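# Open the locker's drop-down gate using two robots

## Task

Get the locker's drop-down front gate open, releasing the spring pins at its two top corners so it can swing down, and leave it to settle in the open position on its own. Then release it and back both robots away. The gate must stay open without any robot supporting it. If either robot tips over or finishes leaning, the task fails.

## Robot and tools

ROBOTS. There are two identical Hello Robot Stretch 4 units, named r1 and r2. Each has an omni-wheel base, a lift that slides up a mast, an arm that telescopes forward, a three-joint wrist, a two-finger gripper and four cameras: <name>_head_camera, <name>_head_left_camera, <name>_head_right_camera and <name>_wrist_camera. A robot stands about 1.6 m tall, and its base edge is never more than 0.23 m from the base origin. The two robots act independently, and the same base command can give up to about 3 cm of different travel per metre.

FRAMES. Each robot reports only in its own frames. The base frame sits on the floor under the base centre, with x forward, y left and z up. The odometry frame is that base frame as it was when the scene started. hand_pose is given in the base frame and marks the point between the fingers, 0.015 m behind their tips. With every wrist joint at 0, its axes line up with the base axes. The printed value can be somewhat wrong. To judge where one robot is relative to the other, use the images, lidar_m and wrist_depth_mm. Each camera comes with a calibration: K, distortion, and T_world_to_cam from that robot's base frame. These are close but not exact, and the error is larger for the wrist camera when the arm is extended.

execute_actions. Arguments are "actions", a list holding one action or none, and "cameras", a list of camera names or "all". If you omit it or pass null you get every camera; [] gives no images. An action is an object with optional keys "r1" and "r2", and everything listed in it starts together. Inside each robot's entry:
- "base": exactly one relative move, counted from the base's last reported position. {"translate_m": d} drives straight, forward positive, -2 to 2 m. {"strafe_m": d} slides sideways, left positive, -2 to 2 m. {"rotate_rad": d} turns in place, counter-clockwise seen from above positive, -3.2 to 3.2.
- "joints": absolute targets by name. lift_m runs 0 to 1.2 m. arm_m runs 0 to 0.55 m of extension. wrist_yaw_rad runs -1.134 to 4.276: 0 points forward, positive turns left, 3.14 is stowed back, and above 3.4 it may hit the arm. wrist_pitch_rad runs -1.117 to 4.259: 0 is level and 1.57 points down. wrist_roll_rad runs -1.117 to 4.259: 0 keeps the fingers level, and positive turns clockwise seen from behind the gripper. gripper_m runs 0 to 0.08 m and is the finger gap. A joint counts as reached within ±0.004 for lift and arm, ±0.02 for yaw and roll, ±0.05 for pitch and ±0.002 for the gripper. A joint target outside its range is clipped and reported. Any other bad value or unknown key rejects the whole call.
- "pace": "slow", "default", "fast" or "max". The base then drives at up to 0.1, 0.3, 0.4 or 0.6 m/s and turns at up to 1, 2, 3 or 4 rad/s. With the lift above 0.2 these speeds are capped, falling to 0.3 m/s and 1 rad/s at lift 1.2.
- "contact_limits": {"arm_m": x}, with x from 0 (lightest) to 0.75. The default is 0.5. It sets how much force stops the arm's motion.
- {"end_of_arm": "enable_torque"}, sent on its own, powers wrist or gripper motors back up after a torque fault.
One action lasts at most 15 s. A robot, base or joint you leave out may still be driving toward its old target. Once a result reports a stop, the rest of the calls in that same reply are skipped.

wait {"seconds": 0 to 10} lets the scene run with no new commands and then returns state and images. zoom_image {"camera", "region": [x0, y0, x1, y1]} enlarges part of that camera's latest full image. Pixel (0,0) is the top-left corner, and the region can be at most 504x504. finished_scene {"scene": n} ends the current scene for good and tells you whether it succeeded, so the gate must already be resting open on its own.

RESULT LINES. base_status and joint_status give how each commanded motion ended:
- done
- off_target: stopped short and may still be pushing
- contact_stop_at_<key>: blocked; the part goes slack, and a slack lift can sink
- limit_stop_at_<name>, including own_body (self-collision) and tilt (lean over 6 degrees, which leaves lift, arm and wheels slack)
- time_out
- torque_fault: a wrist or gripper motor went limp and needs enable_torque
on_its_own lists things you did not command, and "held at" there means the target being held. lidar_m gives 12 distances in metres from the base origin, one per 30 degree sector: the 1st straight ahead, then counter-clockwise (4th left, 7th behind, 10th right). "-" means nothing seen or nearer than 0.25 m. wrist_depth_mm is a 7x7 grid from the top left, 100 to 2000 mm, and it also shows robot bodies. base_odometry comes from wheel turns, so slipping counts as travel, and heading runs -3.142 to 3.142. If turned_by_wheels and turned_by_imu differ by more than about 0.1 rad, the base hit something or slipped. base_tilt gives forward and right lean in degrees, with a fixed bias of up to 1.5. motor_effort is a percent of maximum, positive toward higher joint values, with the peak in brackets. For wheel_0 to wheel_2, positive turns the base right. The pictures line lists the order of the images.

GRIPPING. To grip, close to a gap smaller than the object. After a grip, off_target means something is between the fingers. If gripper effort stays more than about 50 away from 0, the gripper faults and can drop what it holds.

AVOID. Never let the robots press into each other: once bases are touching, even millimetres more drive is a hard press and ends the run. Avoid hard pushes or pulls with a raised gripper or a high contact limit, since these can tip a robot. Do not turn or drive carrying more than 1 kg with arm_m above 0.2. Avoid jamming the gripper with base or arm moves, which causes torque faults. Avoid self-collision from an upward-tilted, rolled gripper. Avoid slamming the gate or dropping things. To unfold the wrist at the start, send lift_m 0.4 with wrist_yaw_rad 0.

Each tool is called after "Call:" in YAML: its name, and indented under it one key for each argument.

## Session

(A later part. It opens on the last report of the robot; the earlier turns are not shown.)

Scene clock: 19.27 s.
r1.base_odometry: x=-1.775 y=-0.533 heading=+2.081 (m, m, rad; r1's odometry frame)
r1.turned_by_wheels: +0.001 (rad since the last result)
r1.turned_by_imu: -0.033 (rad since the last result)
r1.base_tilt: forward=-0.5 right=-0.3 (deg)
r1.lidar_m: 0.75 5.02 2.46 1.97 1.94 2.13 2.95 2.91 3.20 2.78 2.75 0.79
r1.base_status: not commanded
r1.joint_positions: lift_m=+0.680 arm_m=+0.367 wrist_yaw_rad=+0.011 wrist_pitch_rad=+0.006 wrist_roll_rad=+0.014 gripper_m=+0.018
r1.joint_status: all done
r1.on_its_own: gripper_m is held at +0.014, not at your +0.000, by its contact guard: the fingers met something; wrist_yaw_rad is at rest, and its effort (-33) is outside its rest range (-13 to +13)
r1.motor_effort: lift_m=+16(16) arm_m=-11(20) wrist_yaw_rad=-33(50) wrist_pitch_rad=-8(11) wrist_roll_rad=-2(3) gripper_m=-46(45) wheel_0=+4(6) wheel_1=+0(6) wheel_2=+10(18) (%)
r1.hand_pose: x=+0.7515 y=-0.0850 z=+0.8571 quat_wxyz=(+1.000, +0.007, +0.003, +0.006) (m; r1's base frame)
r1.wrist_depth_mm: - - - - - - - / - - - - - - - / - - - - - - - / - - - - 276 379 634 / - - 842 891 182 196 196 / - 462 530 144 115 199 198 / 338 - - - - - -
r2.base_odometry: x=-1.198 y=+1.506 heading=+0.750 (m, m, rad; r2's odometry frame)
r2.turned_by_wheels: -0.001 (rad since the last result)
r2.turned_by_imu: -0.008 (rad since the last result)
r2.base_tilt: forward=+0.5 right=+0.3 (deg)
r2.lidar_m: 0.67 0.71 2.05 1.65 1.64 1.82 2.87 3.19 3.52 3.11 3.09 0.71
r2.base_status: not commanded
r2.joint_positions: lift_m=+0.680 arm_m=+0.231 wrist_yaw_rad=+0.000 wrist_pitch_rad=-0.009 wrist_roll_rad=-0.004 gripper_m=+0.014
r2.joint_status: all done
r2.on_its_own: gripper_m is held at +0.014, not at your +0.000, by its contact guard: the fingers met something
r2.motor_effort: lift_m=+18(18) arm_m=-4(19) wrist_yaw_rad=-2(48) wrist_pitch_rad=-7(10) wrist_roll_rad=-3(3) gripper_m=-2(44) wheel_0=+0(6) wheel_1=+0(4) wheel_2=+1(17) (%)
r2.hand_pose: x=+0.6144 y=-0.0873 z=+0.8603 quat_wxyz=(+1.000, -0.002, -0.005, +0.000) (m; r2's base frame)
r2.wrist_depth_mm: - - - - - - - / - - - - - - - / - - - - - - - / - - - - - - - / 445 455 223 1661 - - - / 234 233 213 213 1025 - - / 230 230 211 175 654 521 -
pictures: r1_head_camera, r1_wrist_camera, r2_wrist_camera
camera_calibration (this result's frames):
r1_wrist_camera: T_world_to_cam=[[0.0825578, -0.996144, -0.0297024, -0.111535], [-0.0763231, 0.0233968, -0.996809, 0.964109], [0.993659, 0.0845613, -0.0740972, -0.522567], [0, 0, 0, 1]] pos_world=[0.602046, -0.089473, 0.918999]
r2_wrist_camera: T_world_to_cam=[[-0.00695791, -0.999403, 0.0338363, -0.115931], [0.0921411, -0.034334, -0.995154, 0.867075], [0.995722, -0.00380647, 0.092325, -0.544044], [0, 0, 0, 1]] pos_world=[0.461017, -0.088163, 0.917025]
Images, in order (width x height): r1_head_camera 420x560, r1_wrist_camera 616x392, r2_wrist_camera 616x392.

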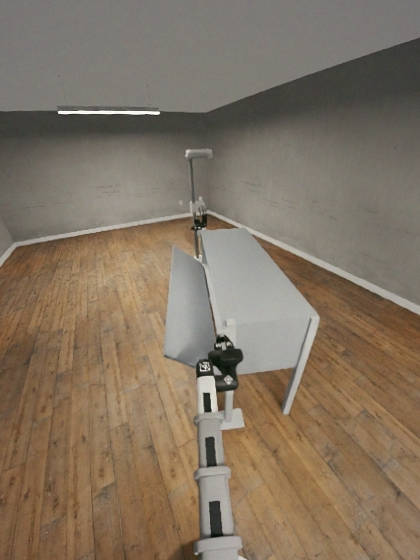

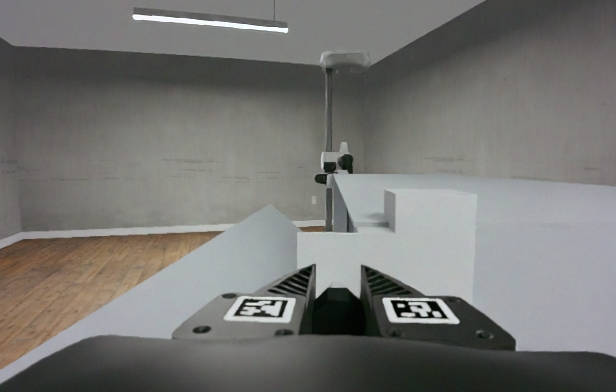

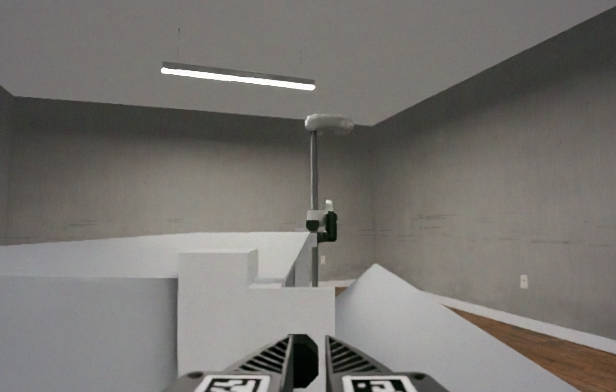

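Opening; pin stroke is short (~1 cm).

Call:
execute_actions:
  actions:
    - {"r1":{"joints":{"gripper_m":0.06}},"r2":{"joints":{"gripper_m":0.06,"arm_m":0}}}
  cameras: []

Call:
execute_actions:
  actions:
    - {"r1":{"joints":{"arm_m":0.1},"pace":"fast"}}
  cameras: ["r1_head_camera"]

Call:
wait:
  seconds: 2

Call:
finished_scene:
  scene: 1

Scene clock: 21.17 s.
r1.base_odometry: x=-1.775 y=-0.533 heading=+2.080 (m, m, rad; r1's odometry frame)
r1.turned_by_wheels: -0.001 (rad since the last result)
r1.turned_by_imu: -0.001 (rad since the last result)
r1.base_tilt: forward=-0.5 right=-0.3 (deg)
r1.lidar_m: 0.76 5.03 2.47 1.96 1.93 2.12 2.95 2.92 3.20 2.80 2.75 0.82
r1.base_status: not commanded
r1.joint_positions: lift_m=+0.680 arm_m=+0.366 wrist_yaw_rad=+0.000 wrist_pitch_rad=+0.006 wrist_roll_rad=+0.013 gripper_m=+0.060
r1.joint_status: all done
r1.motor_effort: lift_m=+16(16) arm_m=-7(11) wrist_yaw_rad=+2(32) wrist_pitch_rad=-8(10) wrist_roll_rad=-1(3) gripper_m=+1(45) wheel_0=+2(5) wheel_1=+0(0) wheel_2=+0(10) (%)
r1.hand_pose: x=+0.7498 y=-0.0873 z=+0.8572 quat_wxyz=(+1.000, +0.007, +0.003, +0.000) (m; r1's base frame)
r1.wrist_depth_mm: - - - - - - - / - - - - - - - / - - - - - - - / - - - - 276 382 634 / - - - 189 186 201 201 / - - 116 160 187 140 202 / 1808 - - - - - -
r2.base_odometry: x=-1.198 y=+1.506 heading=+0.750 (m, m, rad; r2's odometry frame)
r2.turned_by_wheels: +0.000 (rad since the last result)
r2.turned_by_imu: -0.001 (rad since the last result)
r2.base_tilt: forward=+0.5 right=+0.2 (deg)
r2.lidar_m: 0.64 0.72 2.03 1.67 1.64 1.82 2.87 3.18 3.51 3.11 3.08 3.40
r2.base_status: not commanded
r2.joint_positions: lift_m=+0.680 arm_m=+0.001 wrist_yaw_rad=+0.000 wrist_pitch_rad=-0.009 wrist_roll_rad=-0.004 gripper_m=+0.060
r2.joint_status: all done
r2.motor_effort: lift_m=+18(18) arm_m=-5(6) wrist_yaw_rad=+0(2) wrist_pitch_rad=-7(7) wrist_roll_rad=-4(2) gripper_m=+3(3) wheel_0=+0(0) wheel_1=+0(0) wheel_2=+1(1) (%)
r2.hand_pose: x=+0.3844 y=-0.0874 z=+0.8603 quat_wxyz=(+1.000, -0.002, -0.005, +0.000) (m; r2's base frame)
r2.wrist_depth_mm: - - - - - - - / - - - - - - - / - - - - - - - / - - - - - - - / 469 484 484 1863 - - - / 462 462 462 439 - - - / 459 455 147 1078 150 - -
pictures: none
No camera images: the call's "cameras" was empty. Leave "cameras" out to get every camera's image.

Scene clock: 22.77 s.
r1.base_odometry: x=-1.775 y=-0.533 heading=+2.080 (m, m, rad; r1's odometry frame)
r1.turned_by_wheels: +0.000 (rad since the last result)
r1.turned_by_imu: +0.000 (rad since the last result)
r1.base_tilt: forward=-0.5 right=-0.2 (deg)
r1.lidar_m: 0.76 5.03 2.46 1.96 1.93 2.15 2.93 2.91 3.17 2.81 2.76 0.80
r1.base_status: not commanded
r1.joint_positions: lift_m=+0.680 arm_m=+0.101 wrist_yaw_rad=+0.000 wrist_pitch_rad=+0.006 wrist_roll_rad=+0.013 gripper_m=+0.060
r1.joint_status: all done
r1.motor_effort: lift_m=+16(16) arm_m=-6(9) wrist_yaw_rad=+3(1) wrist_pitch_rad=-8(10) wrist_roll_rad=-1(1) gripper_m=-1(0) wheel_0=+2(2) wheel_1=+0(0) wheel_2=+1(1) (%)
r1.hand_pose: x=+0.4847 y=-0.0875 z=+0.8572 quat_wxyz=(+1.000, +0.007, +0.003, +0.000) (m; r1's base frame)
r1.wrist_depth_mm: - - - - - - - / - - - - - - - / - - - - - - - / - - - - 462 462 459 / - - - - 466 466 462 / - - 116 - 455 140 469 / 1808 - - - - - -
r2.base_odometry: x=-1.198 y=+1.506 heading=+0.750 (m, m, rad; r2's odometry frame)
r2.turned_by_wheels: +0.000 (rad since the last result)
r2.turned_by_imu: -0.001 (rad since the last result)
r2.base_tilt: forward=+0.6 right=+0.2 (deg)
r2.lidar_m: 0.64 0.72 2.05 1.66 1.63 1.81 2.85 3.21 3.53 3.10 3.08 3.42
r2.base_status: not commanded
r2.joint_positions: lift_m=+0.680 arm_m=+0.001 wrist_yaw_rad=+0.000 wrist_pitch_rad=-0.009 wrist_roll_rad=-0.004 gripper_m=+0.060
r2.joint_status: not commanded
r2.motor_effort: lift_m=+18(18) arm_m=-5(5) wrist_yaw_rad=+0(1) wrist_pitch_rad=-7(7) wrist_roll_rad=-3(1) gripper_m=+3(3) wheel_0=+0(0) wheel_1=+0(0) wheel_2=+1(1) (%)
r2.hand_pose: x=+0.3844 y=-0.0874 z=+0.8603 quat_wxyz=(+1.000, -0.002, -0.005, +0.000) (m; r2's base frame)
r2.wrist_depth_mm: - - - - - - - / - - - - - - - / - - - - - - - / - - - - - - - / 473 484 480 1808 - - - / 462 462 459 442 - - - / 459 459 147 1098 151 - -
pictures: r1_head_camera
Images, in order (width x height): r1_head_camera 420x560.

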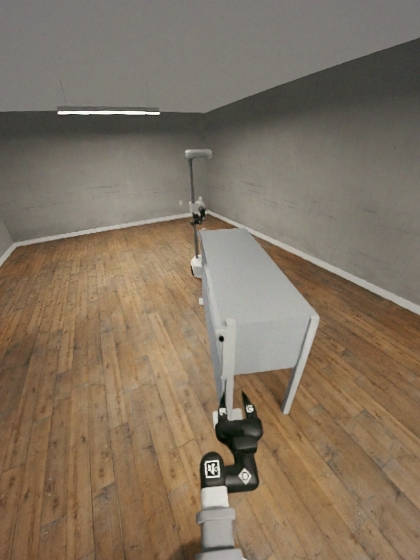

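Scene clock: 24.77 s.
r1.base_odometry: x=-1.775 y=-0.533 heading=+2.080 (m, m, rad; r1's odometry frame)
r1.turned_by_wheels: +0.000 (rad since the last result)
r1.turned_by_imu: +0.000 (rad since the last result)
r1.base_tilt: forward=-0.5 right=-0.3 (deg)
r1.lidar_m: 0.75 5.07 2.48 1.98 1.92 2.11 2.97 2.90 3.20 2.80 2.77 0.80
r1.base_status: not commanded
r1.joint_positions: lift_m=+0.680 arm_m=+0.101 wrist_yaw_rad=+0.000 wrist_pitch_rad=+0.006 wrist_roll_rad=+0.013 gripper_m=+0.060
r1.joint_status: all done
r1.motor_effort: lift_m=+16(16) arm_m=-7(9) wrist_yaw_rad=+0(1) wrist_pitch_rad=-9(10) wrist_roll_rad=+0(1) gripper_m=+0(0) wheel_0=+2(2) wheel_1=+0(0) wheel_2=+1(1) (%)
r1.hand_pose: x=+0.4847 y=-0.0875 z=+0.8572 quat_wxyz=(+1.000, +0.007, +0.003, +0.000) (m; r1's base frame)
r1.wrist_depth_mm: - - - - - - - / - - - - - - - / - - - - - - - / - - - - 466 466 462 / - - - - 466 466 462 / - - 116 - 462 140 466 / 1756 - - - - - -
r2.base_odometry: x=-1.198 y=+1.506 heading=+0.750 (m, m, rad; r2's odometry frame)
r2.turned_by_wheels: +0.000 (rad since the last result)
r2.turned_by_imu: -0.001 (rad since the last result)
r2.base_tilt: forward=+0.6 right=+0.3 (deg)
r2.lidar_m: 0.65 0.71 2.04 1.65 1.63 1.82 2.86 3.20 3.53 3.08 3.09 3.43
r2.base_status: not commanded
r2.joint_positions: lift_m=+0.680 arm_m=+0.001 wrist_yaw_rad=+0.000 wrist_pitch_rad=-0.009 wrist_roll_rad=-0.004 gripper_m=+0.060
r2.joint_status: not commanded
r2.motor_effort: lift_m=+18(18) arm_m=-5(5) wrist_yaw_rad=+0(1) wrist_pitch_rad=-7(7) wrist_roll_rad=-2(1) gripper_m=+2(3) wheel_0=+0(0) wheel_1=+0(0) wheel_2=+1(1) (%)
r2.hand_pose: x=+0.3844 y=-0.0874 z=+0.8603 quat_wxyz=(+1.000, -0.002, -0.005, +0.000) (m; r2's base frame)
r2.wrist_depth_mm: - - - - - - - / - - - - - - - / - - - - - - - / - - - - - - - / 469 480 484 1863 - - - / 466 462 459 442 - - - / 459 459 147 1078 150 - -
wait: 2.00 s; at rest by 0.27 s
pictures: r1_head_camera, r1_head_left_camera, r1_head_right_camera, r1_wrist_camera, r2_head_camera, r2_head_left_camera, r2_head_right_camera, r2_wrist_camera
camera_calibration (this result's frames):
r1_wrist_camera: T_world_to_cam=[[0.0711847, -0.997038, -0.0291161, -0.087], [-0.0755879, 0.0237142, -0.996857, 0.943614], [0.994595, 0.0731618, -0.0736759, -0.259052], [0, 0, 0, 1]] pos_world=[0.335171, -0.0901666, 0.91903]
r2_wrist_camera: T_world_to_cam=[[-0.00748568, -0.999399, 0.0338367, -0.117441], [0.0921262, -0.034383, -0.995154, 0.888265], [0.995719, -0.00433215, 0.0923283, -0.315078], [0, 0, 0, 1]] pos_world=[0.231017, -0.0881942, 0.917025]
Images, in order (width x height): r1_head_camera 420x560, r1_head_left_camera 420x672, r1_head_right_camera 420x672, r1_wrist_camera 616x392, r2_head_camera 420x560, r2_head_left_camera 420x672, r2_head_right_camera 420x672, r2_wrist_camera 616x392.

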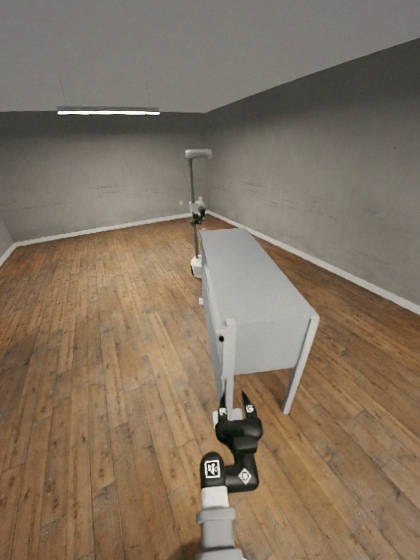

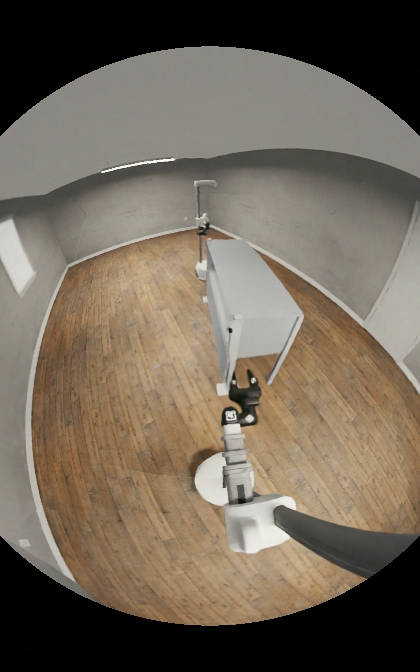

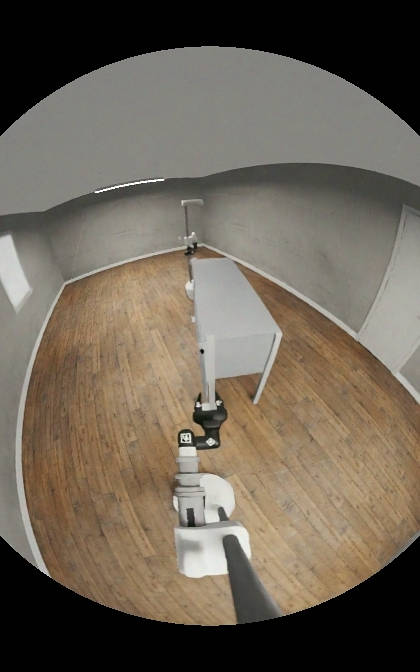

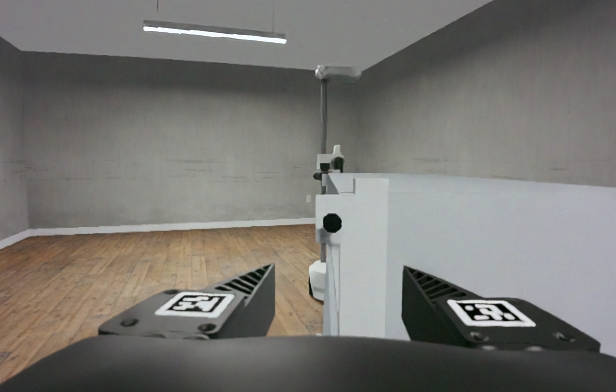

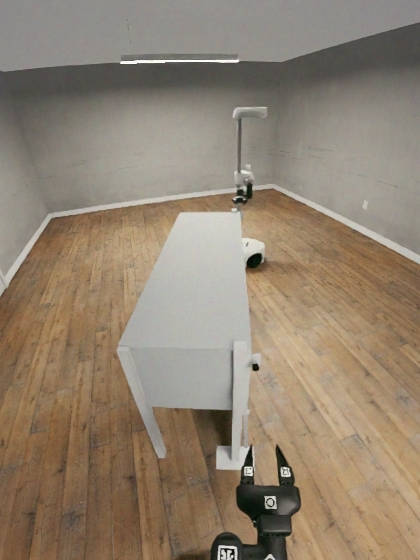

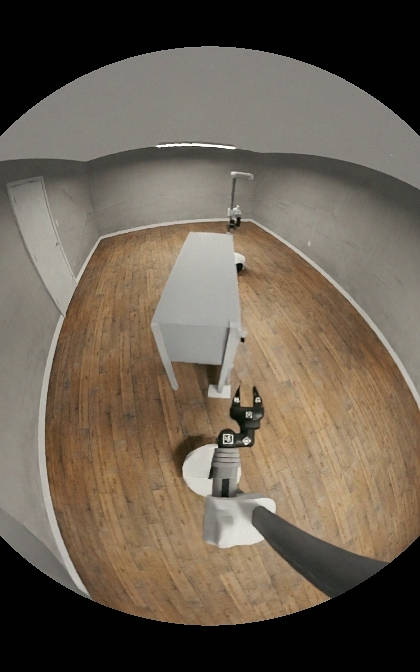

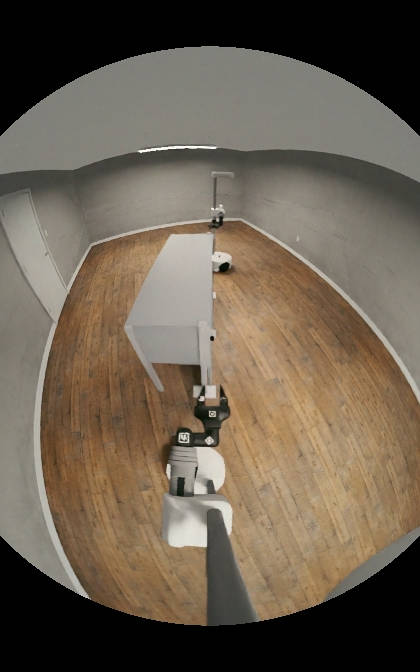

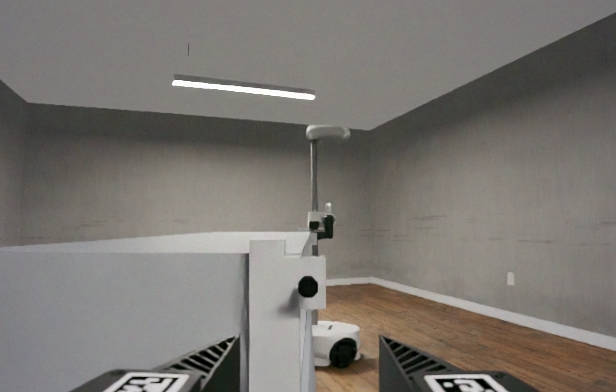

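The scene is finished: the task was done.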